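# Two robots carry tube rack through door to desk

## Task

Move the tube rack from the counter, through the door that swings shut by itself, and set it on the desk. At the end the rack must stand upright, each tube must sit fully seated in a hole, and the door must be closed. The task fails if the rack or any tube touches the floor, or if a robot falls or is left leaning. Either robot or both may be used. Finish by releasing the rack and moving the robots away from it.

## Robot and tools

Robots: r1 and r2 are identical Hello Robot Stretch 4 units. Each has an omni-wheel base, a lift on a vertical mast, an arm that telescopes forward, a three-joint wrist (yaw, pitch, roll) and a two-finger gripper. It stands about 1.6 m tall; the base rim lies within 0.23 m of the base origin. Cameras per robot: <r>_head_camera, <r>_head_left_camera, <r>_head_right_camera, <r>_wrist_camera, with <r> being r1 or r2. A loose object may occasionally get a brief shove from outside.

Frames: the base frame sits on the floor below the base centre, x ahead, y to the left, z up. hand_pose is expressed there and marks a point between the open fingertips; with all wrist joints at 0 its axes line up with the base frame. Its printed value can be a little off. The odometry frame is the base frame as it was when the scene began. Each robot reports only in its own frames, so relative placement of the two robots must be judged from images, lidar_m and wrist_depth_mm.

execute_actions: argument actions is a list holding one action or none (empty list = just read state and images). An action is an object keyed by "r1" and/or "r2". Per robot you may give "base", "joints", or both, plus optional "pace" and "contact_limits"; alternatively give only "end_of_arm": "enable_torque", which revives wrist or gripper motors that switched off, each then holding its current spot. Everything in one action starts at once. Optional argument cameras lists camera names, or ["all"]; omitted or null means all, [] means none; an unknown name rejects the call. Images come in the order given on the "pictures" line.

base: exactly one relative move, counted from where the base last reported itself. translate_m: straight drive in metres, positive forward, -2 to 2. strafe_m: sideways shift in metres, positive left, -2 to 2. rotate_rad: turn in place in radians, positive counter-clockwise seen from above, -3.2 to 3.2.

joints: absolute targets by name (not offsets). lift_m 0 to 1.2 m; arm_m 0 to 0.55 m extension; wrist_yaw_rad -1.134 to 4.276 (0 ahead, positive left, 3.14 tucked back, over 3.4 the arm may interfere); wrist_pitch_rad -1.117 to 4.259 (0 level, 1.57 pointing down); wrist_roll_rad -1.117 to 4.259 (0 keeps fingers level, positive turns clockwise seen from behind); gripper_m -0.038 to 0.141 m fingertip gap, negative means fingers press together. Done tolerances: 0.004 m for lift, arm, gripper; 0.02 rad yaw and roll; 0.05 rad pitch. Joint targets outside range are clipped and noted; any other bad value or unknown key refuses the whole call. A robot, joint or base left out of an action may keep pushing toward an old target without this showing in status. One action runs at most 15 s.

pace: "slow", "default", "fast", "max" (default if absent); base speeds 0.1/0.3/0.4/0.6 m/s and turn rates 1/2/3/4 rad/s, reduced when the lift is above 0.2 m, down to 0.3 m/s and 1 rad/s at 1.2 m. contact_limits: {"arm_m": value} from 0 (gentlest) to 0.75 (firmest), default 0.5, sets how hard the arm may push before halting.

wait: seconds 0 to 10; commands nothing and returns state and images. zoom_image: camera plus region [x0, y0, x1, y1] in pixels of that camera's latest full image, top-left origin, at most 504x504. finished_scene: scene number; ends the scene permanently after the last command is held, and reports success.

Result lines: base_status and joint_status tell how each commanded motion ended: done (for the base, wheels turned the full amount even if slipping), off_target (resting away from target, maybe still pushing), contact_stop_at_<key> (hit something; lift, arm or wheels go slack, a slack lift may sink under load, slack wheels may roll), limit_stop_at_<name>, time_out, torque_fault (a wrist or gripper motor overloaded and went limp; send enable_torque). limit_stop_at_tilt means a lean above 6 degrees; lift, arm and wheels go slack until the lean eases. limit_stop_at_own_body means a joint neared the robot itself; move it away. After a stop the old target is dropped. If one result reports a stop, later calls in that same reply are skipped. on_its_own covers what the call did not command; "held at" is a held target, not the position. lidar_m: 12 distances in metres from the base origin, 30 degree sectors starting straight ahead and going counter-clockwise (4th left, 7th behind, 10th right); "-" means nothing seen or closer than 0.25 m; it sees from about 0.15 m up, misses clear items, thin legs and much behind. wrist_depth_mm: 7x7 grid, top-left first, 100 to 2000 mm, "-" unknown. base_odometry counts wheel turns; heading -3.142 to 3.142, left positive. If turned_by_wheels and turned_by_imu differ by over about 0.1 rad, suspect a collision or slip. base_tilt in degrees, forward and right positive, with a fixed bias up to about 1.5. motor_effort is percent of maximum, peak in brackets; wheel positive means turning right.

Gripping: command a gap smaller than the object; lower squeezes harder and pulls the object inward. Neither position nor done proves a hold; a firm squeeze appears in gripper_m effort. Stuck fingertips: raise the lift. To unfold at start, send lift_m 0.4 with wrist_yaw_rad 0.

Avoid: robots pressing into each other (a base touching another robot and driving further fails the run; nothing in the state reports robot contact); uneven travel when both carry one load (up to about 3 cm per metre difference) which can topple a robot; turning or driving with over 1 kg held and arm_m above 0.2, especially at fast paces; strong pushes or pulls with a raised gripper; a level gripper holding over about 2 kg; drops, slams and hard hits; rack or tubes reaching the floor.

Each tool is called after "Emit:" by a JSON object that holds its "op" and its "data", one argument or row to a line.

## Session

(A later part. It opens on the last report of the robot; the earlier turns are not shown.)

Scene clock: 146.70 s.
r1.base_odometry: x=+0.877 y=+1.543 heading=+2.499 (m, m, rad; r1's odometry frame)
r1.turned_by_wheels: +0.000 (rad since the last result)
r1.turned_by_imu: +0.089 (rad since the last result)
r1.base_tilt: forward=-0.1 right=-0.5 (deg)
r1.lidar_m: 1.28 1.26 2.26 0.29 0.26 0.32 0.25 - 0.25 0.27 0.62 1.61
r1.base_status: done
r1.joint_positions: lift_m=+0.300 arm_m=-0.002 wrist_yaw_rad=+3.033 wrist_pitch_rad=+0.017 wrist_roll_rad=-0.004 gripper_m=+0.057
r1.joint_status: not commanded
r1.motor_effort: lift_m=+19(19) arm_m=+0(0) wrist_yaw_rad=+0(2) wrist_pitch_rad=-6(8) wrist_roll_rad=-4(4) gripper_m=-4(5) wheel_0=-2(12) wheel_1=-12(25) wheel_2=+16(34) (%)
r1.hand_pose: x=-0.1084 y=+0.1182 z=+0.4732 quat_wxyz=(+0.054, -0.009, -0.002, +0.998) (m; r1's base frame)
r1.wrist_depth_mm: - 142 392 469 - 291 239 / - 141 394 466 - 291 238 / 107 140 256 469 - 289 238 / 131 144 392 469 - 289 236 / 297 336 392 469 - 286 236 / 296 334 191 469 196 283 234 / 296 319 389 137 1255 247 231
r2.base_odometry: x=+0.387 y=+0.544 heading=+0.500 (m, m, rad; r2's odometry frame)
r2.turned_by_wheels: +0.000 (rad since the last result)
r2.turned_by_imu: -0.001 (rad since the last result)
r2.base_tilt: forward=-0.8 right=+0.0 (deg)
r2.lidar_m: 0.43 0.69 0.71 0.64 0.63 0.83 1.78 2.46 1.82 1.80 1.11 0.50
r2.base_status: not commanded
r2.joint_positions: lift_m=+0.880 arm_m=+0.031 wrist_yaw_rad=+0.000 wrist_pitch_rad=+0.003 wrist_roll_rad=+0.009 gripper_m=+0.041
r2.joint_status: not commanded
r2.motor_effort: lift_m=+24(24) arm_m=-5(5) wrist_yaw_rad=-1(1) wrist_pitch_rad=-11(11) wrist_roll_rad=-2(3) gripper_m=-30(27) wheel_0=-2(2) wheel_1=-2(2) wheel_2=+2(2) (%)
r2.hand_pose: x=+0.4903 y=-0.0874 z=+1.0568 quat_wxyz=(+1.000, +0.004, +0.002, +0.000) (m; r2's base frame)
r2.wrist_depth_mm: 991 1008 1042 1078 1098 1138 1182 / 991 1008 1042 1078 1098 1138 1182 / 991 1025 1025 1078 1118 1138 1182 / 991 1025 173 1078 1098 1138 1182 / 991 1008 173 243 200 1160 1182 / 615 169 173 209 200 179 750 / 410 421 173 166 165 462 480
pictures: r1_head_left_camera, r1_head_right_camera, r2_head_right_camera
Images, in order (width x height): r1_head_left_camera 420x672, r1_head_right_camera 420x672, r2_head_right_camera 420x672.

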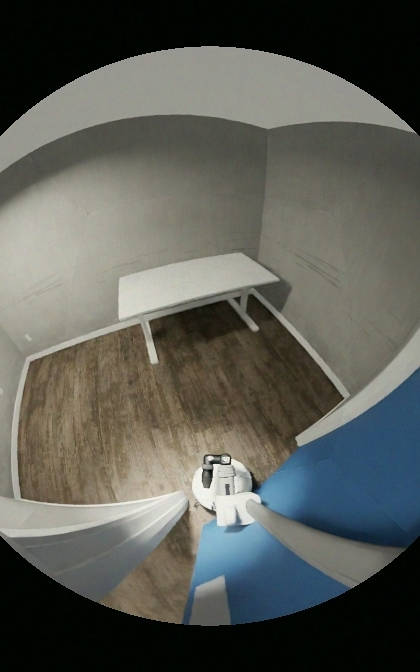

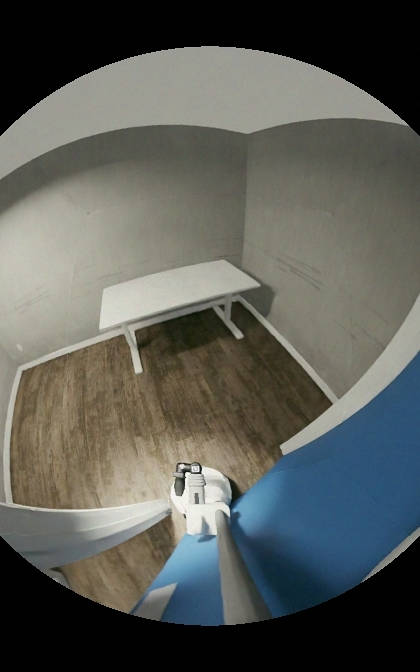

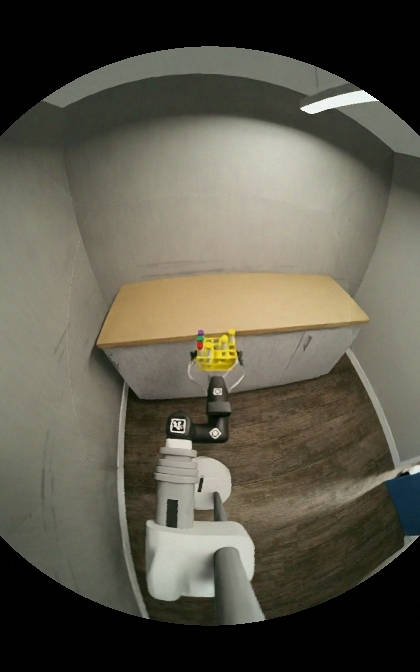

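Emit:
{"op": "execute_actions", "data": {
  "actions": [
    {"r1":{"base":{"rotate_rad":0.3}}}
  ],
  "cameras": []
}}

Emit:
{"op": "execute_actions", "data": {
  "actions": [
    {"r1":{"base":{"translate_m":-0.4}}}
  ],
  "cameras": ["r1_head_left_camera","r1_head_right_camera"]
}}

Scene clock: 150.80 s.
r1.base_odometry: x=+0.876 y=+1.543 heading=+2.798 (m, m, rad; r1's odometry frame)
r1.turned_by_wheels: +0.299 (rad since the last result)
r1.turned_by_imu: +0.293 (rad since the last result)
r1.base_tilt: forward=-0.2 right=-0.4 (deg)
r1.lidar_m: 1.25 1.28 2.38 0.25 0.29 0.25 - - 0.25 0.37 1.50 1.36
r1.base_status: done
r1.joint_positions: lift_m=+0.300 arm_m=-0.002 wrist_yaw_rad=+3.033 wrist_pitch_rad=+0.017 wrist_roll_rad=-0.004 gripper_m=+0.057
r1.joint_status: not commanded
r1.motor_effort: lift_m=+19(19) arm_m=+0(0) wrist_yaw_rad=+0(0) wrist_pitch_rad=-8(8) wrist_roll_rad=-4(5) gripper_m=-5(5) wheel_0=-5(6) wheel_1=-18(24) wheel_2=+11(13) (%)
r1.hand_pose: x=-0.1084 y=+0.1182 z=+0.4732 quat_wxyz=(+0.054, -0.009, -0.002, +0.998) (m; r1's base frame)
r1.wrist_depth_mm: - 142 343 379 418 - - / - 141 343 377 418 - - / 107 141 256 375 415 - - / 131 144 342 375 415 - 1863 / 291 312 342 375 413 - 1921 / 291 312 192 373 196 1921 1808 / 289 303 340 137 407 1229 1281
r2.base_odometry: x=+0.387 y=+0.544 heading=+0.500 (m, m, rad; r2's odometry frame)
r2.turned_by_wheels: +0.000 (rad since the last result)
r2.turned_by_imu: -0.001 (rad since the last result)
r2.base_tilt: forward=-0.7 right=+0.0 (deg)
r2.lidar_m: 0.42 0.68 0.69 0.63 0.64 0.84 1.77 2.45 1.80 1.82 1.12 0.50
r2.base_status: not commanded
r2.joint_positions: lift_m=+0.880 arm_m=+0.031 wrist_yaw_rad=+0.000 wrist_pitch_rad=+0.003 wrist_roll_rad=+0.009 gripper_m=+0.041
r2.joint_status: not commanded
r2.motor_effort: lift_m=+23(23) arm_m=-5(5) wrist_yaw_rad=-1(1) wrist_pitch_rad=-10(10) wrist_roll_rad=+0(1) gripper_m=-32(31) wheel_0=-2(2) wheel_1=-3(3) wheel_2=+2(2) (%)
r2.hand_pose: x=+0.4903 y=-0.0874 z=+1.0568 quat_wxyz=(+1.000, +0.004, +0.002, +0.000) (m; r2's base frame)
r2.wrist_depth_mm: 976 1008 1042 1078 1098 1160 1160 / 991 1025 1042 1078 1118 1118 1182 / 976 1008 1042 1060 1098 1138 1160 / 991 1025 173 1078 1098 1138 1160 / 976 1008 172 244 200 1118 1160 / 609 168 173 208 200 179 750 / 410 421 173 165 165 462 480
pictures: none
No camera images: the call's "cameras" was empty. Leave "cameras" out to get every camera's image.

Scene clock: 153.60 s.
r1.base_odometry: x=+1.252 y=+1.408 heading=+2.798 (m, m, rad; r1's odometry frame)
r1.turned_by_wheels: +0.000 (rad since the last result)
r1.turned_by_imu: +0.005 (rad since the last result)
r1.base_tilt: forward=-0.2 right=-0.5 (deg)
r1.lidar_m: 1.66 0.39 0.41 1.00 1.62 1.65 0.25 - - 0.26 0.43 1.77
r1.base_status: done
r1.joint_positions: lift_m=+0.300 arm_m=-0.002 wrist_yaw_rad=+3.033 wrist_pitch_rad=+0.017 wrist_roll_rad=-0.004 gripper_m=+0.057
r1.joint_status: not commanded
r1.motor_effort: lift_m=+18(19) arm_m=+0(0) wrist_yaw_rad=+0(0) wrist_pitch_rad=-7(6) wrist_roll_rad=-5(4) gripper_m=-5(3) wheel_0=+2(11) wheel_1=-10(15) wheel_2=+10(31) (%)
r1.hand_pose: x=-0.1084 y=+0.1182 z=+0.4732 quat_wxyz=(+0.054, -0.009, -0.002, +0.998) (m; r1's base frame)
r1.wrist_depth_mm: - 142 424 - - - - / - 141 430 - - - - / 107 141 256 - - - - / 131 144 - - - - 1808 / 301 351 - - - - 1808 / 300 351 191 1921 195 1756 1756 / 300 330 1098 138 1255 1229 1308
r2.base_odometry: x=+0.387 y=+0.544 heading=+0.500 (m, m, rad; r2's odometry frame)
r2.turned_by_wheels: +0.000 (rad since the last result)
r2.turned_by_imu: -0.001 (rad since the last result)
r2.base_tilt: forward=-0.8 right=+0.0 (deg)
r2.lidar_m: 0.41 0.68 0.71 0.63 0.65 0.81 1.79 2.45 1.54 1.91 1.11 0.50
r2.base_status: not commanded
r2.joint_positions: lift_m=+0.880 arm_m=+0.031 wrist_yaw_rad=+0.000 wrist_pitch_rad=+0.003 wrist_roll_rad=+0.009 gripper_m=+0.041
r2.joint_status: not commanded
r2.motor_effort: lift_m=+23(23) arm_m=-5(5) wrist_yaw_rad=-1(0) wrist_pitch_rad=-10(11) wrist_roll_rad=-1(2) gripper_m=-25(31) wheel_0=-2(2) wheel_1=-2(2) wheel_2=+2(2) (%)
r2.hand_pose: x=+0.4903 y=-0.0874 z=+1.0568 quat_wxyz=(+1.000, +0.004, +0.002, +0.000) (m; r2's base frame)
r2.wrist_depth_mm: 991 1008 1060 1060 1118 1138 1182 / 991 1025 1042 1078 1118 1138 1205 / 991 1025 1042 1078 1098 1138 1160 / 991 1008 173 1078 1098 1138 1182 / 976 1025 172 243 200 1138 1160 / 615 169 173 209 200 179 750 / 410 421 173 165 165 462 480
pictures: r1_head_left_camera, r1_head_right_camera
Images, in order (width x height): r1_head_left_camera 420x672, r1_head_right_camera 420x672.

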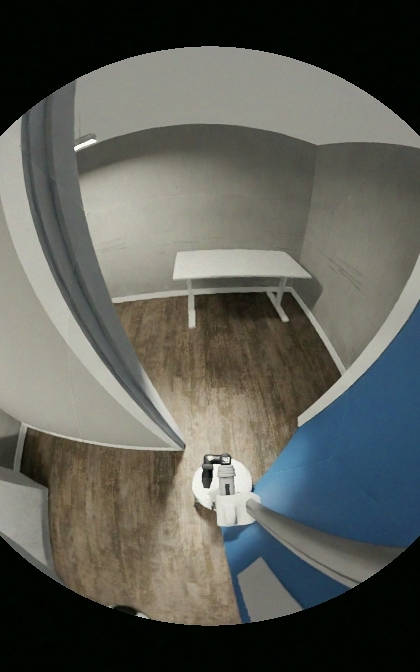

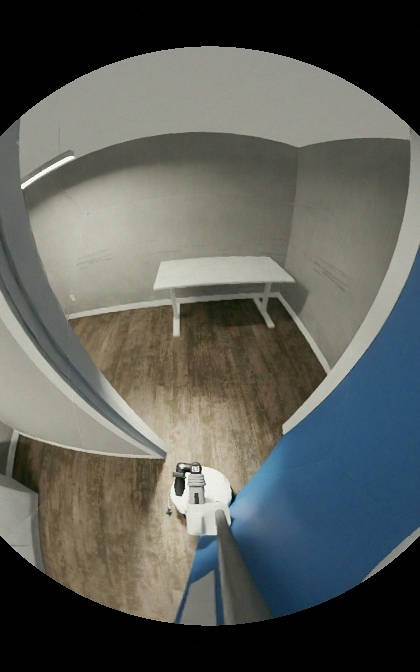

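Emit:
{"op": "execute_actions", "data": {
  "actions": [
    {"r1":{"base":{"rotate_rad":0.8}}}
  ],
  "cameras": []
}}

Emit:
{"op": "execute_actions", "data": {
  "actions": [
    {"r1":{"base":{"translate_m":-0.35}}}
  ],
  "cameras": ["r1_head_left_camera","r1_head_right_camera","r2_head_right_camera"]
}}

Scene clock: 158.47 s.
r1.base_odometry: x=+1.251 y=+1.408 heading=-2.686 (m, m, rad; r1's odometry frame)
r1.turned_by_wheels: +0.799 (rad since the last result)
r1.turned_by_imu: +0.782 (rad since the last result)
r1.base_tilt: forward=-0.2 right=-0.5 (deg)
r1.lidar_m: 0.40 0.57 1.63 1.73 0.28 0.25 - 0.25 0.32 0.81 1.67 1.65
r1.base_status: done
r1.joint_positions: lift_m=+0.300 arm_m=-0.002 wrist_yaw_rad=+3.033 wrist_pitch_rad=+0.017 wrist_roll_rad=-0.004 gripper_m=+0.057
r1.joint_status: not commanded
r1.motor_effort: lift_m=+19(19) arm_m=+0(0) wrist_yaw_rad=+0(0) wrist_pitch_rad=-8(7) wrist_roll_rad=-3(4) gripper_m=-5(3) wheel_0=-9(9) wheel_1=-13(21) wheel_2=+11(12) (%)
r1.hand_pose: x=-0.1084 y=+0.1182 z=+0.4732 quat_wxyz=(+0.054, -0.009, -0.002, +0.998) (m; r1's base frame)
r1.wrist_depth_mm: - 142 327 332 340 - 1863 / - 141 327 330 336 - 1863 / 107 141 257 330 336 - 1863 / 131 144 325 329 334 - 1921 / 315 319 322 327 332 - 1863 / 314 319 191 327 196 1921 1808 / 314 314 322 137 329 1205 1308
r2.base_odometry: x=+0.387 y=+0.544 heading=+0.500 (m, m, rad; r2's odometry frame)
r2.turned_by_wheels: +0.000 (rad since the last result)
r2.turned_by_imu: -0.002 (rad since the last result)
r2.base_tilt: forward=-0.8 right=+0.0 (deg)
r2.lidar_m: 0.41 0.68 0.69 0.64 0.63 0.80 1.79 2.44 1.56 1.91 1.11 0.52
r2.base_status: not commanded
r2.joint_positions: lift_m=+0.880 arm_m=+0.031 wrist_yaw_rad=+0.000 wrist_pitch_rad=+0.003 wrist_roll_rad=+0.009 gripper_m=+0.041
r2.joint_status: not commanded
r2.motor_effort: lift_m=+23(23) arm_m=-6(5) wrist_yaw_rad=+0(1) wrist_pitch_rad=-10(9) wrist_roll_rad=-1(1) gripper_m=-27(25) wheel_0=-2(2) wheel_1=-2(2) wheel_2=+2(2) (%)
r2.hand_pose: x=+0.4903 y=-0.0874 z=+1.0568 quat_wxyz=(+1.000, +0.004, +0.002, +0.000) (m; r2's base frame)
r2.wrist_depth_mm: 1008 1025 1042 1060 1098 1138 1160 / 991 1025 1025 1078 1118 1138 1182 / 976 1025 1060 1078 1118 1118 1182 / 976 1008 173 1078 1098 1138 1182 / 991 1025 172 244 200 1160 1160 / 615 168 173 209 200 179 750 / 410 421 173 166 165 462 480
pictures: none
No camera images: the call's "cameras" was empty. Leave "cameras" out to get every camera's image.

Scene clock: 161.10 s.
r1.base_odometry: x=+1.565 y=+1.562 heading=-2.685 (m, m, rad; r1's odometry frame)
r1.turned_by_wheels: +0.000 (rad since the last result)
r1.turned_by_imu: +0.004 (rad since the last result)
r1.base_tilt: forward=-0.2 right=-0.5 (deg)
r1.lidar_m: 0.75 1.06 1.82 1.58 2.04 0.25 0.25 - 0.25 0.33 1.92 1.92
r1.base_status: done
r1.joint_positions: lift_m=+0.300 arm_m=-0.002 wrist_yaw_rad=+3.033 wrist_pitch_rad=+0.017 wrist_roll_rad=-0.004 gripper_m=+0.057
r1.joint_status: not commanded
r1.motor_effort: lift_m=+19(19) arm_m=+0(0) wrist_yaw_rad=+0(1) wrist_pitch_rad=-7(7) wrist_roll_rad=-3(4) gripper_m=-5(3) wheel_0=-1(13) wheel_1=-6(22) wheel_2=+10(22) (%)
r1.hand_pose: x=-0.1084 y=+0.1182 z=+0.4732 quat_wxyz=(+0.054, -0.009, -0.002, +0.998) (m; r1's base frame)
r1.wrist_depth_mm: - 142 357 407 - 1921 1708 / - 141 359 407 - 1863 1708 / 107 141 257 407 - 1921 1661 / 131 144 359 404 - 1921 1708 / 290 320 357 404 - 1921 1661 / 291 320 192 404 196 1808 1618 / 291 309 357 137 1229 1229 1308
r2.base_odometry: x=+0.387 y=+0.544 heading=+0.500 (m, m, rad; r2's odometry frame)
r2.turned_by_wheels: +0.000 (rad since the last result)
r2.turned_by_imu: -0.001 (rad since the last result)
r2.base_tilt: forward=-0.8 right=+0.0 (deg)
r2.lidar_m: 0.41 0.68 0.70 0.64 0.63 0.83 1.78 2.45 1.56 1.90 1.12 0.50
r2.base_status: not commanded
r2.joint_positions: lift_m=+0.880 arm_m=+0.031 wrist_yaw_rad=+0.000 wrist_pitch_rad=+0.003 wrist_roll_rad=+0.009 gripper_m=+0.041
r2.joint_status: not commanded
r2.motor_effort: lift_m=+23(23) arm_m=-5(5) wrist_yaw_rad=+0(1) wrist_pitch_rad=-10(11) wrist_roll_rad=-2(2) gripper_m=-28(30) wheel_0=-2(2) wheel_1=-2(2) wheel_2=+2(2) (%)
r2.hand_pose: x=+0.4903 y=-0.0874 z=+1.0568 quat_wxyz=(+1.000, +0.004, +0.002, +0.000) (m; r2's base frame)
r2.wrist_depth_mm: 976 1025 1025 1078 1098 1138 1182 / 976 1008 1060 1078 1098 1138 1160 / 991 1008 1042 1098 1118 1138 1182 / 991 1025 173 1060 1098 1138 1182 / 1008 1025 172 243 200 1138 1160 / 615 168 173 209 200 179 750 / 413 424 173 165 165 462 480
pictures: r1_head_left_camera, r1_head_right_camera, r2_head_right_camera
Images, in order (width x height): r1_head_left_camera 420x672, r1_head_right_camera 420x672, r2_head_right_camera 420x672.

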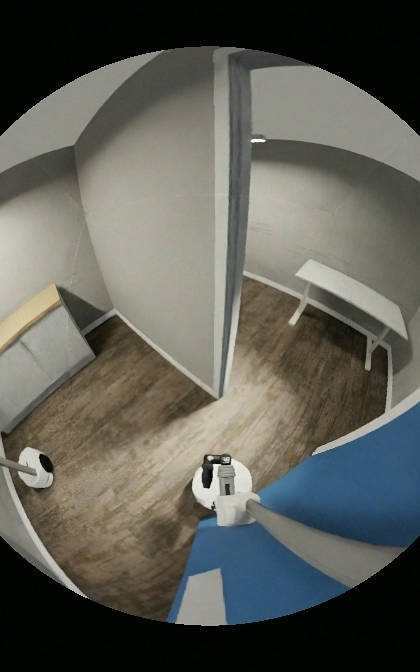

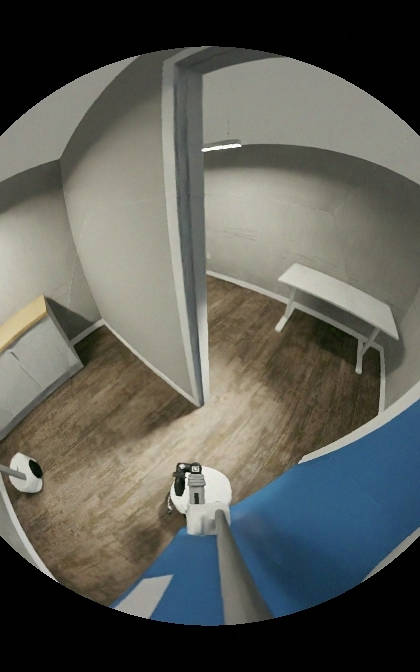

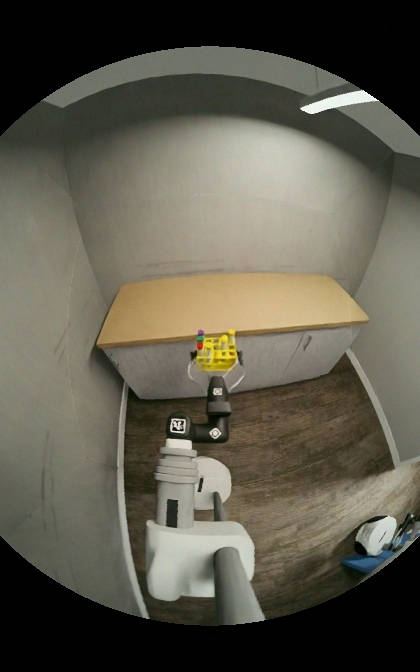

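Emit:
{"op": "execute_actions", "data": {
  "actions": [
    {"r1":{"base":{"rotate_rad":0.25}}}
  ],
  "cameras": []
}}

Emit:
{"op": "execute_actions", "data": {
  "actions": [
    {"r1":{"base":{"translate_m":-0.3}},"r2":{"base":{"rotate_rad":-1.5},"pace":"slow"}}
  ],
  "cameras": ["r1_head_left_camera","r2_head_left_camera","r2_head_camera"]
}}

Scene clock: 167.10 s.
r1.base_odometry: x=+1.565 y=+1.561 heading=-2.436 (m, m, rad; r1's odometry frame)
r1.turned_by_wheels: +0.249 (rad since the last result)
r1.turned_by_imu: +0.244 (rad since the last result)
r1.base_tilt: forward=-0.2 right=-0.4 (deg)
r1.lidar_m: 0.74 1.81 1.84 1.58 2.02 0.25 - 0.25 0.25 0.48 1.91 0.74
r1.base_status: done
r1.joint_positions: lift_m=+0.300 arm_m=-0.002 wrist_yaw_rad=+3.033 wrist_pitch_rad=+0.017 wrist_roll_rad=-0.004 gripper_m=+0.057
r1.joint_status: not commanded
r1.motor_effort: lift_m=+19(19) arm_m=+0(0) wrist_yaw_rad=+0(0) wrist_pitch_rad=-8(9) wrist_roll_rad=-4(4) gripper_m=-2(5) wheel_0=-6(6) wheel_1=-9(15) wheel_2=+5(5) (%)
r1.hand_pose: x=-0.1084 y=+0.1182 z=+0.4732 quat_wxyz=(+0.054, -0.009, -0.002, +0.998) (m; r1's base frame)
r1.wrist_depth_mm: - 142 336 355 377 - 1708 / - 141 332 353 377 - 1756 / 107 141 256 353 375 - 1661 / 131 144 332 351 375 - 1708 / 297 314 330 351 375 - 1708 / 297 312 191 351 196 1863 1618 / 296 304 329 137 368 1229 1308
r2.base_odometry: x=+0.387 y=+0.544 heading=+0.500 (m, m, rad; r2's odometry frame)
r2.turned_by_wheels: +0.000 (rad since the last result)
r2.turned_by_imu: -0.001 (rad since the last result)
r2.base_tilt: forward=-0.8 right=+0.0 (deg)
r2.lidar_m: 0.43 0.68 0.71 0.64 0.65 0.81 1.77 2.46 1.59 1.92 1.12 0.48
r2.base_status: not commanded
r2.joint_positions: lift_m=+0.880 arm_m=+0.031 wrist_yaw_rad=+0.000 wrist_pitch_rad=+0.003 wrist_roll_rad=+0.009 gripper_m=+0.041
r2.joint_status: not commanded
r2.motor_effort: lift_m=+24(23) arm_m=-5(5) wrist_yaw_rad=-1(1) wrist_pitch_rad=-10(10) wrist_roll_rad=-2(1) gripper_m=-31(30) wheel_0=-2(2) wheel_1=-2(3) wheel_2=+2(2) (%)
r2.hand_pose: x=+0.4903 y=-0.0874 z=+1.0568 quat_wxyz=(+1.000, +0.004, +0.002, +0.000) (m; r2's base frame)
r2.wrist_depth_mm: 991 1008 1060 1060 1098 1138 1182 / 991 1008 1042 1060 1118 1138 1182 / 991 1025 1042 1098 1118 1138 1160 / 991 1025 173 1078 1098 1138 1160 / 991 1025 172 244 200 1138 1182 / 615 169 173 209 200 179 750 / 410 421 174 166 165 466 480
pictures: none
No camera images: the call's "cameras" was empty. Leave "cameras" out to get every camera's image.

Scene clock: 169.90 s.
r1.base_odometry: x=+1.793 y=+1.756 heading=-2.436 (m, m, rad; r1's odometry frame)
r1.turned_by_wheels: +0.000 (rad since the last result)
r1.turned_by_imu: +0.004 (rad since the last result)
r1.base_tilt: forward=-0.2 right=-0.5 (deg)
r1.lidar_m: 1.04 2.06 1.40 1.63 1.87 0.32 0.25 - 0.25 0.29 0.74 1.14
r1.base_status: done
r1.joint_positions: lift_m=+0.300 arm_m=-0.002 wrist_yaw_rad=+3.033 wrist_pitch_rad=+0.017 wrist_roll_rad=-0.004 gripper_m=+0.057
r1.joint_status: not commanded
r1.motor_effort: lift_m=+18(19) arm_m=+0(0) wrist_yaw_rad=+0(0) wrist_pitch_rad=-7(7) wrist_roll_rad=-4(5) gripper_m=-4(4) wheel_0=-1(12) wheel_1=-5(12) wheel_2=+4(27) (%)
r1.hand_pose: x=-0.1084 y=+0.1182 z=+0.4732 quat_wxyz=(+0.054, -0.009, -0.002, +0.998) (m; r1's base frame)
r1.wrist_depth_mm: - 142 379 1499 1863 1863 1576 / - 141 382 1499 1808 1863 1576 / 107 141 257 1464 1808 1921 1618 / 131 144 382 1537 1808 1863 1537 / 293 330 384 1499 1863 1863 1576 / 293 329 191 1499 196 1756 1537 / 294 315 377 137 1255 1229 1308
r2.base_odometry: x=+0.387 y=+0.544 heading=-0.999 (m, m, rad; r2's odometry frame)
r2.turned_by_wheels: -1.500 (rad since the last result)
r2.turned_by_imu: -1.510 (rad since the last result)
r2.base_tilt: forward=-0.8 right=+0.0 (deg)
r2.lidar_m: 0.40 1.01 0.71 0.66 0.67 0.68 0.62 0.66 0.88 2.13 1.63 0.51
r2.base_status: done
r2.joint_positions: lift_m=+0.880 arm_m=+0.031 wrist_yaw_rad=+0.000 wrist_pitch_rad=+0.003 wrist_roll_rad=+0.009 gripper_m=+0.041
r2.joint_status: not commanded
r2.motor_effort: lift_m=+23(23) arm_m=-5(5) wrist_yaw_rad=-1(0) wrist_pitch_rad=-10(10) wrist_roll_rad=+0(1) gripper_m=-32(30) wheel_0=+2(3) wheel_1=+0(6) wheel_2=+2(6) (%)
r2.hand_pose: x=+0.4903 y=-0.0874 z=+1.0568 quat_wxyz=(+1.000, +0.004, +0.002, +0.000) (m; r2's base frame)
r2.wrist_depth_mm: 1661 1661 1661 1708 1708 - - / 1661 1661 1661 1708 1708 - - / 1618 1661 1661 1708 1756 - - / 1661 1708 173 1708 234 - - / 1661 1661 173 224 200 - - / 1661 169 172 209 200 179 - / 1661 1661 174 166 165 - -
pictures: r1_head_left_camera, r2_head_camera, r2_head_left_camera
Images, in order (width x height): r1_head_left_camera 420x672, r2_head_camera 420x560, r2_head_left_camera 420x672.

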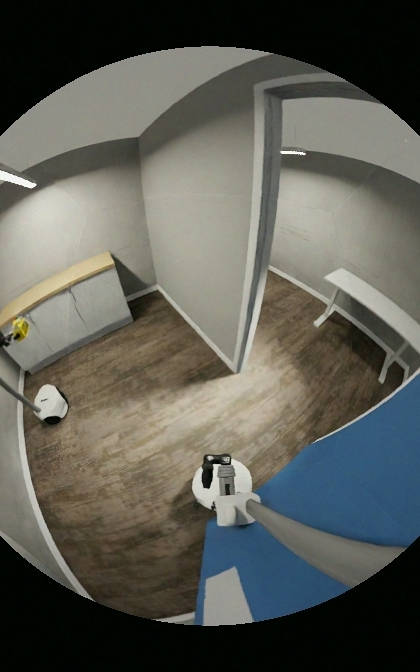

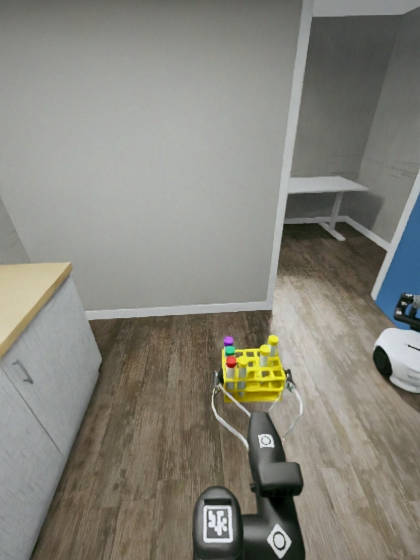

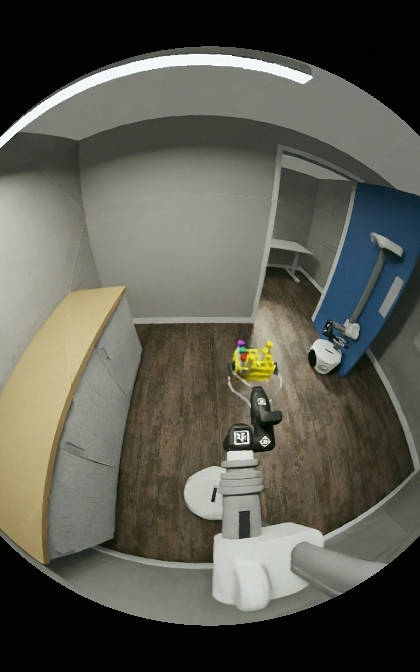

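Emit:
{"op": "execute_actions", "data": {
  "actions": [
    {"r2":{"base":{"strafe_m":-0.4},"pace":"slow"}}
  ],
  "cameras": ["r1_head_left_camera","r2_head_left_camera","r2_head_camera"]
}}

Scene clock: 179.70 s.
r1.base_odometry: x=+1.793 y=+1.756 heading=-2.436 (m, m, rad; r1's odometry frame)
r1.turned_by_wheels: +0.000 (rad since the last result)
r1.turned_by_imu: +0.002 (rad since the last result)
r1.base_tilt: forward=-0.2 right=-0.5 (deg)
r1.lidar_m: 1.03 2.06 1.10 1.09 1.87 0.29 0.25 - 0.25 0.29 0.71 1.14
r1.base_status: not commanded
r1.joint_positions: lift_m=+0.300 arm_m=-0.002 wrist_yaw_rad=+3.033 wrist_pitch_rad=+0.017 wrist_roll_rad=-0.004 gripper_m=+0.057
r1.joint_status: not commanded
r1.motor_effort: lift_m=+19(18) arm_m=+0(0) wrist_yaw_rad=+1(1) wrist_pitch_rad=-8(8) wrist_roll_rad=-4(3) gripper_m=-2(6) wheel_0=+0(1) wheel_1=-5(5) wheel_2=+4(4) (%)
r1.hand_pose: x=-0.1084 y=+0.1182 z=+0.4732 quat_wxyz=(+0.054, -0.009, -0.002, +0.998) (m; r1's base frame)
r1.wrist_depth_mm: - 142 377 1499 1808 1808 1618 / - 141 382 1499 1863 1808 1576 / 107 140 257 1499 1863 1921 1576 / 131 144 382 1499 1863 1808 1576 / 294 330 379 1499 1863 1808 1537 / 294 330 191 1499 196 1756 1499 / 293 315 379 137 1229 1229 1336
r2.base_odometry: x=+0.050 y=+0.328 heading=-0.999 (m, m, rad; r2's odometry frame)
r2.turned_by_wheels: +0.000 (rad since the last result)
r2.turned_by_imu: -0.003 (rad since the last result)
r2.base_tilt: forward=-0.8 right=-0.1 (deg)
r2.lidar_m: 0.42 1.59 1.13 1.03 0.95 0.67 0.61 0.65 0.83 1.98 1.51 0.50
r2.base_status: done
r2.joint_positions: lift_m=+0.880 arm_m=+0.031 wrist_yaw_rad=+0.000 wrist_pitch_rad=+0.003 wrist_roll_rad=+0.009 gripper_m=+0.041
r2.joint_status: not commanded
r2.motor_effort: lift_m=+23(23) arm_m=-6(5) wrist_yaw_rad=-1(0) wrist_pitch_rad=-9(10) wrist_roll_rad=-1(1) gripper_m=-26(27) wheel_0=+2(6) wheel_1=+0(7) wheel_2=+1(1) (%)
r2.hand_pose: x=+0.4903 y=-0.0874 z=+1.0568 quat_wxyz=(+1.000, +0.004, +0.002, +0.000) (m; r2's base frame)
r2.wrist_depth_mm: 1708 1661 1708 1756 - - 1618 / 1661 1661 1756 1756 - - 1576 / 1661 1708 1708 1708 - - 1537 / 1708 1708 173 1708 - - 1537 / 1661 1708 172 208 201 - 1537 / 1708 169 172 206 201 179 1537 / 1708 1708 173 166 166 - 1336
pictures: r1_head_left_camera, r2_head_camera, r2_head_left_camera
Images, in order (width x height): r1_head_left_camera 420x672, r2_head_camera 420x560, r2_head_left_camera 420x672.

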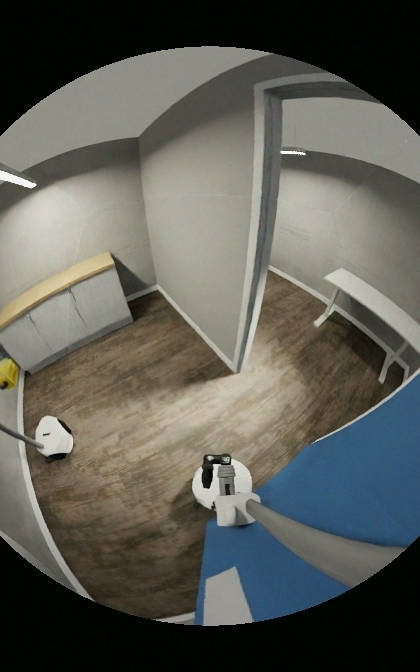

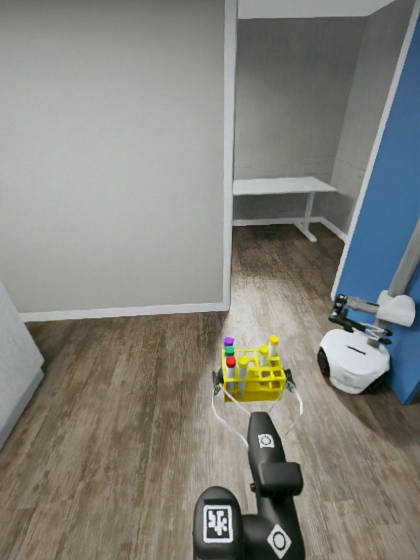

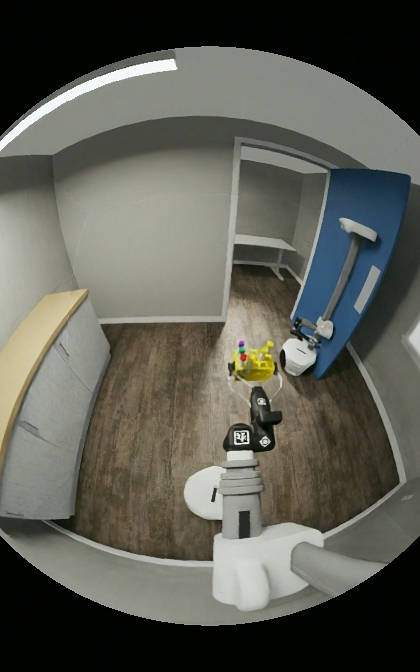

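Emit:
{"op": "execute_actions", "data": {
  "actions": [
    {"r2":{"base":{"rotate_rad":-0.43},"pace":"slow"}}
  ],
  "cameras": []
}}

Emit:
{"op": "execute_actions", "data": {
  "actions": [
    {"r2":{"base":{"translate_m":0.5},"pace":"slow"}}
  ],
  "cameras": ["r1_head_left_camera","r2_head_left_camera","r2_head_camera"]
}}

Scene clock: 186.60 s.
r1.base_odometry: x=+1.793 y=+1.756 heading=-2.436 (m, m, rad; r1's odometry frame)
r1.turned_by_wheels: +0.000 (rad since the last result)
r1.turned_by_imu: +0.001 (rad since the last result)
r1.base_tilt: forward=-0.2 right=-0.5 (deg)
r1.lidar_m: 1.03 2.06 2.12 1.06 1.86 0.30 0.25 - 0.25 0.27 0.74 1.13
r1.base_status: not commanded
r1.joint_positions: lift_m=+0.300 arm_m=-0.002 wrist_yaw_rad=+3.033 wrist_pitch_rad=+0.017 wrist_roll_rad=-0.004 gripper_m=+0.057
r1.joint_status: not commanded
r1.motor_effort: lift_m=+19(19) arm_m=+0(0) wrist_yaw_rad=+0(0) wrist_pitch_rad=-7(8) wrist_roll_rad=-4(5) gripper_m=-3(4) wheel_0=+0(0) wheel_1=-5(5) wheel_2=+4(4) (%)
r1.hand_pose: x=-0.1084 y=+0.1182 z=+0.4732 quat_wxyz=(+0.054, -0.009, -0.002, +0.998) (m; r1's base frame)
r1.wrist_depth_mm: - 142 382 1499 1808 1863 1576 / - 141 379 1464 1863 1863 1576 / 107 141 256 1499 1863 1921 1576 / 131 144 382 1537 1863 1921 1576 / 294 330 382 1537 1808 1863 1576 / 294 330 191 1499 196 1756 1537 / 293 314 379 137 1229 1229 1308
r2.base_odometry: x=+0.050 y=+0.328 heading=-1.429 (m, m, rad; r2's odometry frame)
r2.turned_by_wheels: -0.430 (rad since the last result)
r2.turned_by_imu: -0.435 (rad since the last result)
r2.base_tilt: forward=-0.8 right=+0.0 (deg)
r2.lidar_m: 0.41 1.94 1.46 1.10 1.04 0.85 0.63 0.61 0.65 0.93 1.98 0.47
r2.base_status: done
r2.joint_positions: lift_m=+0.880 arm_m=+0.031 wrist_yaw_rad=+0.000 wrist_pitch_rad=+0.003 wrist_roll_rad=+0.009 gripper_m=+0.041
r2.joint_status: not commanded
r2.motor_effort: lift_m=+23(23) arm_m=-5(6) wrist_yaw_rad=-1(1) wrist_pitch_rad=-11(10) wrist_roll_rad=-1(0) gripper_m=-29(28) wheel_0=+3(6) wheel_1=+1(1) wheel_2=+1(6) (%)
r2.hand_pose: x=+0.4903 y=-0.0874 z=+1.0568 quat_wxyz=(+1.000, +0.004, +0.002, +0.000) (m; r2's base frame)
r2.wrist_depth_mm: 1464 1618 - - 1499 1281 1808 / 1464 1576 - - 1336 1281 1808 / 1464 1576 - - 1430 1281 1756 / 1464 1618 173 - 1366 1255 1756 / 1499 1618 173 244 200 1229 1756 / 1430 169 173 209 201 179 1708 / 1430 1618 174 166 165 1160 1661
pictures: none
No camera images: the call's "cameras" was empty. Leave "cameras" out to get every camera's image.

Scene clock: 192.87 s.
r1.base_odometry: x=+1.793 y=+1.756 heading=-2.436 (m, m, rad; r1's odometry frame)
r1.turned_by_wheels: +0.000 (rad since the last result)
r1.turned_by_imu: +0.001 (rad since the last result)
r1.base_tilt: forward=-0.2 right=-0.5 (deg)
r1.lidar_m: 1.03 2.07 0.58 0.57 1.86 0.30 0.25 - 0.25 0.29 0.75 1.12
r1.base_status: not commanded
r1.joint_positions: lift_m=+0.300 arm_m=-0.002 wrist_yaw_rad=+3.033 wrist_pitch_rad=+0.017 wrist_roll_rad=-0.004 gripper_m=+0.057
r1.joint_status: not commanded
r1.motor_effort: lift_m=+19(19) arm_m=+0(0) wrist_yaw_rad=+0(0) wrist_pitch_rad=-7(7) wrist_roll_rad=-4(4) gripper_m=-4(5) wheel_0=-1(0) wheel_1=-5(5) wheel_2=+4(4) (%)
r1.hand_pose: x=-0.1084 y=+0.1182 z=+0.4732 quat_wxyz=(+0.054, -0.009, -0.002, +0.998) (m; r1's base frame)
r1.wrist_depth_mm: - 142 379 1499 1863 1921 1618 / - 141 382 1499 1808 1863 1576 / 107 141 257 1499 1808 1863 1576 / 131 144 382 1499 1808 1863 1576 / 294 330 382 1537 1863 1808 1537 / 294 329 191 1499 195 1756 1537 / 293 315 377 137 1229 1229 1308
r2.base_odometry: x=+0.121 y=-0.167 heading=-1.429 (m, m, rad; r2's odometry frame)
r2.turned_by_wheels: +0.000 (rad since the last result)
r2.turned_by_imu: -0.003 (rad since the last result)
r2.base_tilt: forward=-0.8 right=-0.1 (deg)
r2.lidar_m: 0.41 1.48 1.59 1.32 1.27 1.37 1.10 1.05 1.12 1.60 1.75 0.51
r2.base_status: done
r2.joint_positions: lift_m=+0.880 arm_m=+0.031 wrist_yaw_rad=+0.000 wrist_pitch_rad=+0.003 wrist_roll_rad=+0.009 gripper_m=+0.041
r2.joint_status: not commanded
r2.motor_effort: lift_m=+23(23) arm_m=-5(5) wrist_yaw_rad=+0(0) wrist_pitch_rad=-9(11) wrist_roll_rad=-1(1) gripper_m=-29(32) wheel_0=+2(5) wheel_1=+1(3) wheel_2=-2(5) (%)
r2.hand_pose: x=+0.4903 y=-0.0874 z=+1.0568 quat_wxyz=(+1.000, +0.004, +0.002, +0.000) (m; r2's base frame)
r2.wrist_depth_mm: 1118 - - - 917 854 741 / 1078 - - - 1255 866 732 / 1098 - - - 1229 866 732 / 1118 - 174 - 1060 866 732 / 1098 - 172 1618 200 866 732 / 1098 169 172 216 200 179 723 / 1098 - 173 165 166 854 691
pictures: r1_head_left_camera, r2_head_camera, r2_head_left_camera
Images, in order (width x height): r1_head_left_camera 420x672, r2_head_camera 420x560, r2_head_left_camera 420x672.

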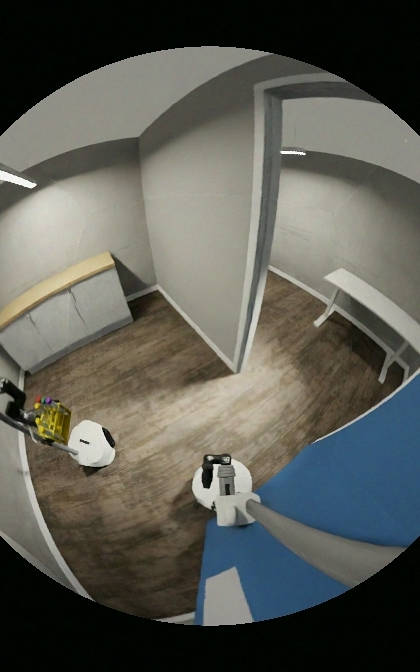

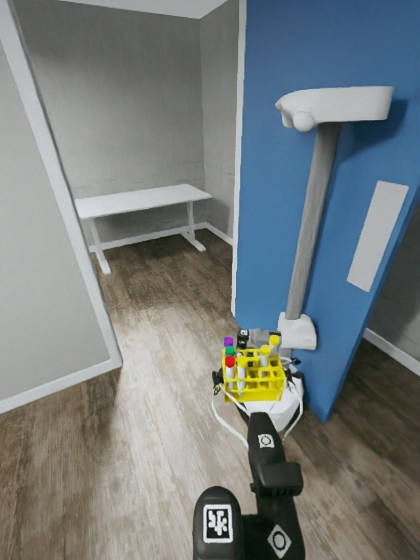

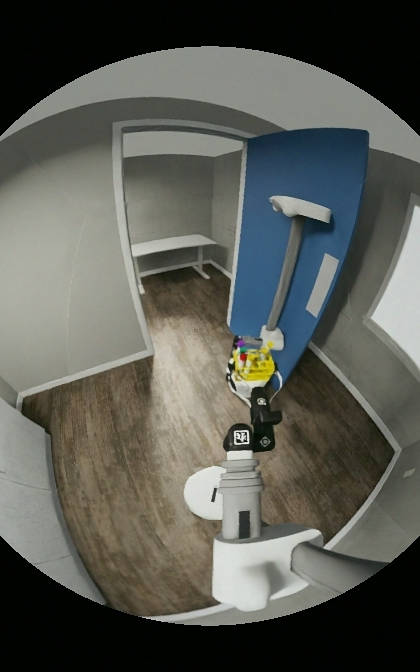

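Emit:
{"op": "execute_actions", "data": {
  "actions": [
    {"r2":{"base":{"strafe_m":0.5},"pace":"slow"}}
  ],
  "cameras": ["r1_head_left_camera","r2_head_left_camera","r2_head_camera"]
}}

Scene clock: 205.00 s.
r1.base_odometry: x=+1.793 y=+1.756 heading=-2.436 (m, m, rad; r1's odometry frame)
r1.turned_by_wheels: +0.000 (rad since the last result)
r1.turned_by_imu: +0.002 (rad since the last result)
r1.base_tilt: forward=-0.2 right=-0.5 (deg)
r1.lidar_m: 1.05 0.87 0.85 1.97 1.87 0.30 0.25 - 0.25 0.30 0.73 1.13
r1.base_status: not commanded
r1.joint_positions: lift_m=+0.300 arm_m=-0.002 wrist_yaw_rad=+3.033 wrist_pitch_rad=+0.017 wrist_roll_rad=-0.004 gripper_m=+0.057
r1.joint_status: not commanded
r1.motor_effort: lift_m=+19(19) arm_m=+0(0) wrist_yaw_rad=+0(0) wrist_pitch_rad=-8(8) wrist_roll_rad=-4(5) gripper_m=-5(4) wheel_0=-1(1) wheel_1=-5(5) wheel_2=+4(4) (%)
r1.hand_pose: x=-0.1084 y=+0.1182 z=+0.4732 quat_wxyz=(+0.054, -0.009, -0.002, +0.998) (m; r1's base frame)
r1.wrist_depth_mm: - 142 379 1499 1808 1863 1576 / - 141 382 1537 1808 1863 1618 / 107 141 257 1499 1863 1921 1576 / 131 144 382 1499 1863 1863 1576 / 294 330 382 1499 1863 1863 1576 / 293 329 191 1499 196 1756 1576 / 293 315 379 137 1229 1229 1336
r2.base_odometry: x=+0.616 y=-0.096 heading=-1.428 (m, m, rad; r2's odometry frame)
r2.turned_by_wheels: +0.000 (rad since the last result)
r2.turned_by_imu: -0.004 (rad since the last result)
r2.base_tilt: forward=-0.8 right=-0.1 (deg)
r2.lidar_m: 0.40 1.27 1.35 0.86 0.83 0.88 1.30 1.27 1.37 1.96 1.22 0.53
r2.base_status: done
r2.joint_positions: lift_m=+0.880 arm_m=+0.031 wrist_yaw_rad=+0.000 wrist_pitch_rad=+0.003 wrist_roll_rad=+0.009 gripper_m=+0.041
r2.joint_status: not commanded
r2.motor_effort: lift_m=+23(23) arm_m=-5(5) wrist_yaw_rad=+0(0) wrist_pitch_rad=-10(11) wrist_roll_rad=+0(1) gripper_m=-29(30) wheel_0=-1(8) wheel_1=+2(6) wheel_2=-1(2) (%)
r2.hand_pose: x=+0.4903 y=-0.0874 z=+1.0568 quat_wxyz=(+1.000, +0.004, +0.002, +0.000) (m; r2's base frame)
r2.wrist_depth_mm: 917 991 1098 - - 1464 1182 / 917 991 1098 - - 1464 1182 / 904 1008 1098 - - 1464 1160 / 931 1008 172 - - 1430 1160 / 917 991 172 244 200 1430 1160 / 904 168 173 217 200 179 1138 / 904 991 173 165 165 1366 1078
pictures: r1_head_left_camera, r2_head_camera, r2_head_left_camera
Images, in order (width x height): r1_head_left_camera 420x672, r2_head_camera 420x560, r2_head_left_camera 420x672.

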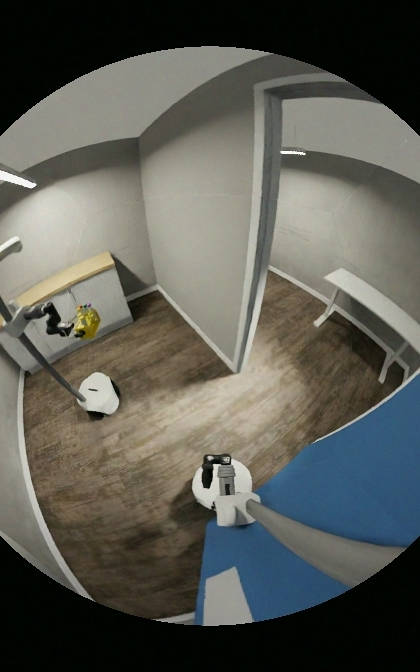

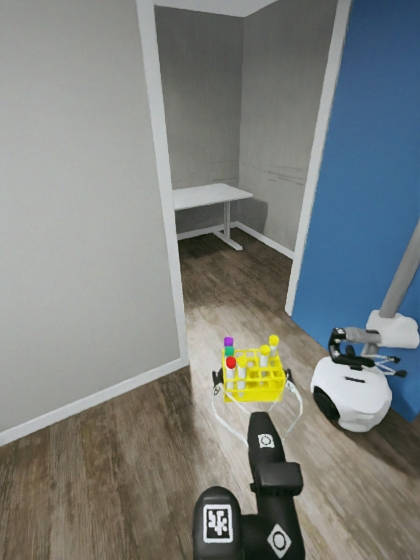

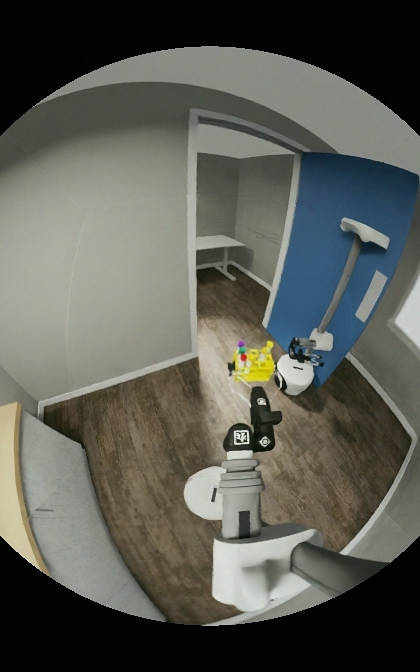

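Emit:
{"op": "execute_actions", "data": {
  "actions": [
    {"r2":{"base":{"strafe_m":-0.22},"pace":"slow"}}
  ],
  "cameras": []
}}

Emit:
{"op": "execute_actions", "data": {
  "actions": [
    {"r2":{"base":{"translate_m":0.45},"pace":"slow"}}
  ],
  "cameras": ["r1_head_left_camera","r2_head_left_camera","r2_head_camera"]
}}

Scene clock: 213.57 s.
r1.base_odometry: x=+1.793 y=+1.756 heading=-2.436 (m, m, rad; r1's odometry frame)
r1.turned_by_wheels: +0.000 (rad since the last result)
r1.turned_by_imu: +0.002 (rad since the last result)
r1.base_tilt: forward=-0.2 right=-0.5 (deg)
r1.lidar_m: 1.04 2.06 0.71 1.13 1.86 0.29 0.25 - 0.25 0.29 0.72 1.13
r1.base_status: not commanded
r1.joint_positions: lift_m=+0.300 arm_m=-0.002 wrist_yaw_rad=+3.033 wrist_pitch_rad=+0.017 wrist_roll_rad=-0.004 gripper_m=+0.057
r1.joint_status: not commanded
r1.motor_effort: lift_m=+19(18) arm_m=+0(0) wrist_yaw_rad=+0(0) wrist_pitch_rad=-7(7) wrist_roll_rad=-4(4) gripper_m=-3(4) wheel_0=+0(1) wheel_1=-5(5) wheel_2=+4(4) (%)
r1.hand_pose: x=-0.1084 y=+0.1182 z=+0.4732 quat_wxyz=(+0.054, -0.009, -0.002, +0.998) (m; r1's base frame)
r1.wrist_depth_mm: - 142 379 1499 1863 1921 1618 / - 141 382 1499 1808 1863 1576 / 107 141 257 1499 1808 1863 1576 / 131 144 382 1499 1863 1863 1576 / 294 330 379 1499 1808 1808 1576 / 294 329 191 1464 196 1708 1537 / 293 315 379 137 1229 1229 1308
r2.base_odometry: x=+0.398 y=-0.127 heading=-1.429 (m, m, rad; r2's odometry frame)
r2.turned_by_wheels: +0.000 (rad since the last result)
r2.turned_by_imu: -0.003 (rad since the last result)
r2.base_tilt: forward=-0.8 right=+0.0 (deg)
r2.lidar_m: 0.42 1.36 1.45 1.07 1.03 1.12 1.21 1.19 1.26 1.79 1.28 0.49
r2.base_status: done
r2.joint_positions: lift_m=+0.880 arm_m=+0.031 wrist_yaw_rad=+0.000 wrist_pitch_rad=+0.003 wrist_roll_rad=+0.009 gripper_m=+0.041
r2.joint_status: not commanded
r2.motor_effort: lift_m=+23(24) arm_m=-5(5) wrist_yaw_rad=+0(0) wrist_pitch_rad=-10(11) wrist_roll_rad=-1(1) gripper_m=-29(30) wheel_0=+1(8) wheel_1=-3(2) wheel_2=-1(2) (%)
r2.hand_pose: x=+0.4903 y=-0.0874 z=+1.0568 quat_wxyz=(+1.000, +0.004, +0.002, +0.000) (m; r2's base frame)
r2.wrist_depth_mm: 991 1098 - - - 1229 842 / 991 1078 - - - 1229 917 / 1008 1098 - - 1708 1205 904 / 991 1078 173 - 1430 1205 891 / 991 1098 173 236 200 1182 878 / 991 169 173 209 200 179 878 / 976 1078 173 165 166 1118 866
pictures: none
No camera images: the call's "cameras" was empty. Leave "cameras" out to get every camera's image.

Scene clock: 219.33 s.
r1.base_odometry: x=+1.793 y=+1.756 heading=-2.436 (m, m, rad; r1's odometry frame)
r1.turned_by_wheels: +0.000 (rad since the last result)
r1.turned_by_imu: +0.001 (rad since the last result)
r1.base_tilt: forward=-0.2 right=-0.5 (deg)
r1.lidar_m: 1.04 0.45 0.62 2.00 1.86 0.31 0.25 - 0.25 0.29 0.74 1.12
r1.base_status: not commanded
r1.joint_positions: lift_m=+0.300 arm_m=-0.002 wrist_yaw_rad=+3.033 wrist_pitch_rad=+0.017 wrist_roll_rad=-0.004 gripper_m=+0.057
r1.joint_status: not commanded
r1.motor_effort: lift_m=+18(19) arm_m=+0(0) wrist_yaw_rad=+0(1) wrist_pitch_rad=-8(8) wrist_roll_rad=-4(4) gripper_m=-2(4) wheel_0=-1(0) wheel_1=-5(5) wheel_2=+4(4) (%)
r1.hand_pose: x=-0.1084 y=+0.1182 z=+0.4732 quat_wxyz=(+0.054, -0.009, -0.002, +0.998) (m; r1's base frame)
r1.wrist_depth_mm: - 142 379 1464 1863 1863 1576 / - 141 382 1537 1863 1863 1576 / 107 141 256 1499 1863 1863 1537 / 131 144 382 1499 1808 1863 1576 / 296 329 382 1464 1863 1863 1576 / 294 329 192 1464 196 1756 1537 / 293 315 379 137 1229 1205 1336
r2.base_odometry: x=+0.462 y=-0.573 heading=-1.428 (m, m, rad; r2's odometry frame)
r2.turned_by_wheels: +0.000 (rad since the last result)
r2.turned_by_imu: -0.002 (rad since the last result)
r2.base_tilt: forward=-0.8 right=+0.0 (deg)
r2.lidar_m: 0.42 0.97 1.05 1.27 1.24 1.33 1.63 1.58 1.67 1.84 0.64 0.50
r2.base_status: done
r2.joint_positions: lift_m=+0.880 arm_m=+0.031 wrist_yaw_rad=+0.000 wrist_pitch_rad=+0.003 wrist_roll_rad=+0.009 gripper_m=+0.041
r2.joint_status: not commanded
r2.motor_effort: lift_m=+23(23) arm_m=-5(5) wrist_yaw_rad=-1(2) wrist_pitch_rad=-12(11) wrist_roll_rad=-2(0) gripper_m=-27(29) wheel_0=+3(4) wheel_1=+1(4) wheel_2=-1(6) (%)
r2.hand_pose: x=+0.4903 y=-0.0874 z=+1.0568 quat_wxyz=(+1.000, +0.004, +0.002, +0.000) (m; r2's base frame)
r2.wrist_depth_mm: 661 - - - - 976 798 / 668 - - - - 991 798 / 668 - - - - 976 788 / 683 - 173 - 1205 960 788 / 707 - 172 224 201 960 778 / 654 169 173 209 201 179 778 / 647 - 174 165 165 904 741
pictures: r1_head_left_camera, r2_head_camera, r2_head_left_camera
Images, in order (width x height): r1_head_left_camera 420x672, r2_head_camera 420x560, r2_head_left_camera 420x672.

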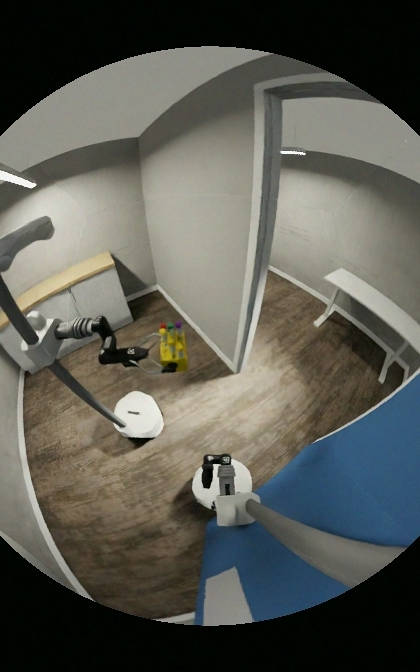

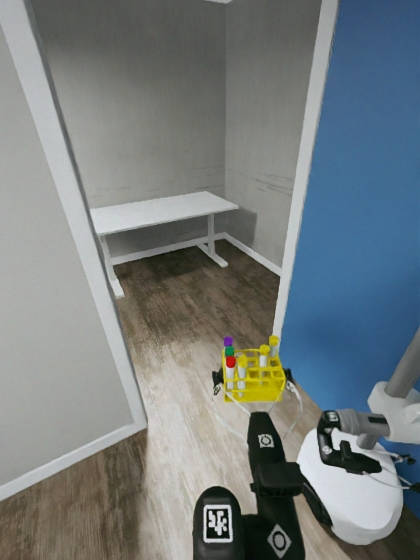

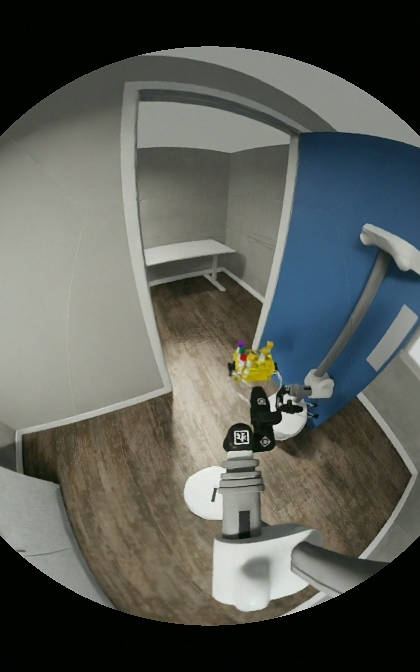

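Emit:
{"op": "execute_actions", "data": {
  "actions": [
    {"r2":{"base":{"translate_m":0.4},"pace":"slow"}}
  ],
  "cameras": ["r1_head_left_camera","r2_head_left_camera","r2_head_camera"]
}}

Scene clock: 231.27 s.
r1.base_odometry: x=+1.793 y=+1.756 heading=-2.436 (m, m, rad; r1's odometry frame)
r1.turned_by_wheels: +0.000 (rad since the last result)
r1.turned_by_imu: +0.002 (rad since the last result)
r1.base_tilt: forward=-0.2 right=-0.6 (deg)
r1.lidar_m: 0.45 0.41 0.54 1.99 1.85 0.30 0.25 - 0.25 0.26 0.74 0.42
r1.base_status: not commanded
r1.joint_positions: lift_m=+0.300 arm_m=-0.002 wrist_yaw_rad=+3.033 wrist_pitch_rad=+0.017 wrist_roll_rad=-0.004 gripper_m=+0.057
r1.joint_status: not commanded
r1.motor_effort: lift_m=+18(19) arm_m=+0(0) wrist_yaw_rad=+0(0) wrist_pitch_rad=-8(6) wrist_roll_rad=-4(5) gripper_m=-3(4) wheel_0=-1(0) wheel_1=-5(5) wheel_2=+4(4) (%)
r1.hand_pose: x=-0.1084 y=+0.1182 z=+0.4732 quat_wxyz=(+0.054, -0.009, -0.002, +0.998) (m; r1's base frame)
r1.wrist_depth_mm: - 142 382 1499 1863 1863 1576 / - 141 379 1499 1863 1863 1618 / 107 141 257 1499 1808 1863 1537 / 131 144 379 1499 1863 1808 1576 / 294 330 379 1537 1756 1863 1576 / 294 330 191 1464 196 1808 1576 / 291 315 379 137 1205 1229 1336
r2.base_odometry: x=+0.519 y=-0.968 heading=-1.428 (m, m, rad; r2's odometry frame)
r2.turned_by_wheels: +0.000 (rad since the last result)
r2.turned_by_imu: -0.005 (rad since the last result)
r2.base_tilt: forward=-0.7 right=+0.0 (deg)
r2.lidar_m: 0.42 0.63 0.66 0.98 1.41 1.49 1.99 1.93 2.03 0.44 0.39 0.52
r2.base_status: done
r2.joint_positions: lift_m=+0.880 arm_m=+0.031 wrist_yaw_rad=+0.000 wrist_pitch_rad=+0.003 wrist_roll_rad=+0.009 gripper_m=+0.041
r2.joint_status: not commanded
r2.motor_effort: lift_m=+23(23) arm_m=-5(5) wrist_yaw_rad=+0(1) wrist_pitch_rad=-10(10) wrist_roll_rad=-2(1) gripper_m=-28(30) wheel_0=+2(5) wheel_1=+2(0) wheel_2=-1(6) (%)
r2.hand_pose: x=+0.4903 y=-0.0874 z=+1.0568 quat_wxyz=(+1.000, +0.004, +0.002, +0.000) (m; r2's base frame)
r2.wrist_depth_mm: - - - - - 831 621 / - - - - - 831 627 / - - - - - 820 621 / - - 174 - 1983 809 621 / - - 173 1921 200 809 615 / - 169 173 209 201 179 615 / - - 174 165 165 759 580
pictures: r1_head_left_camera, r2_head_camera, r2_head_left_camera
Images, in order (width x height): r1_head_left_camera 420x672, r2_head_camera 420x560, r2_head_left_camera 420x672.

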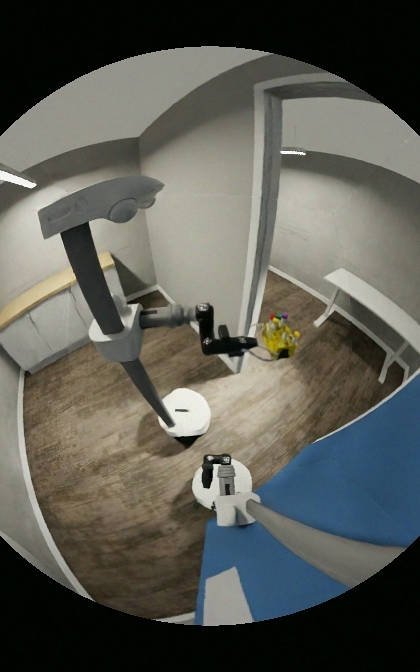

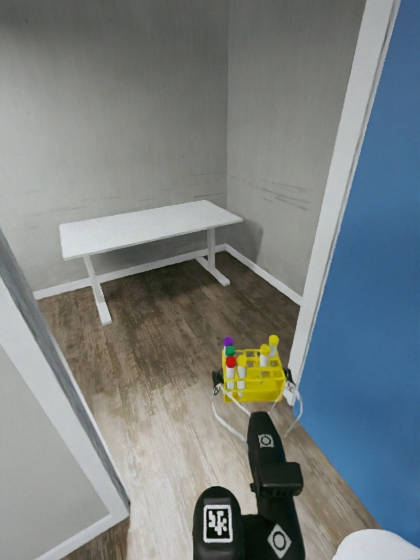

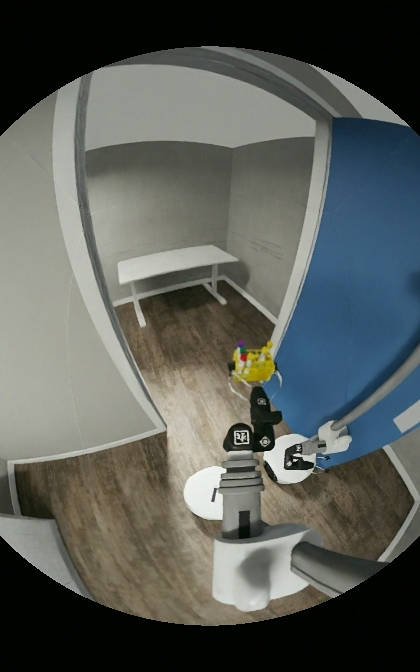

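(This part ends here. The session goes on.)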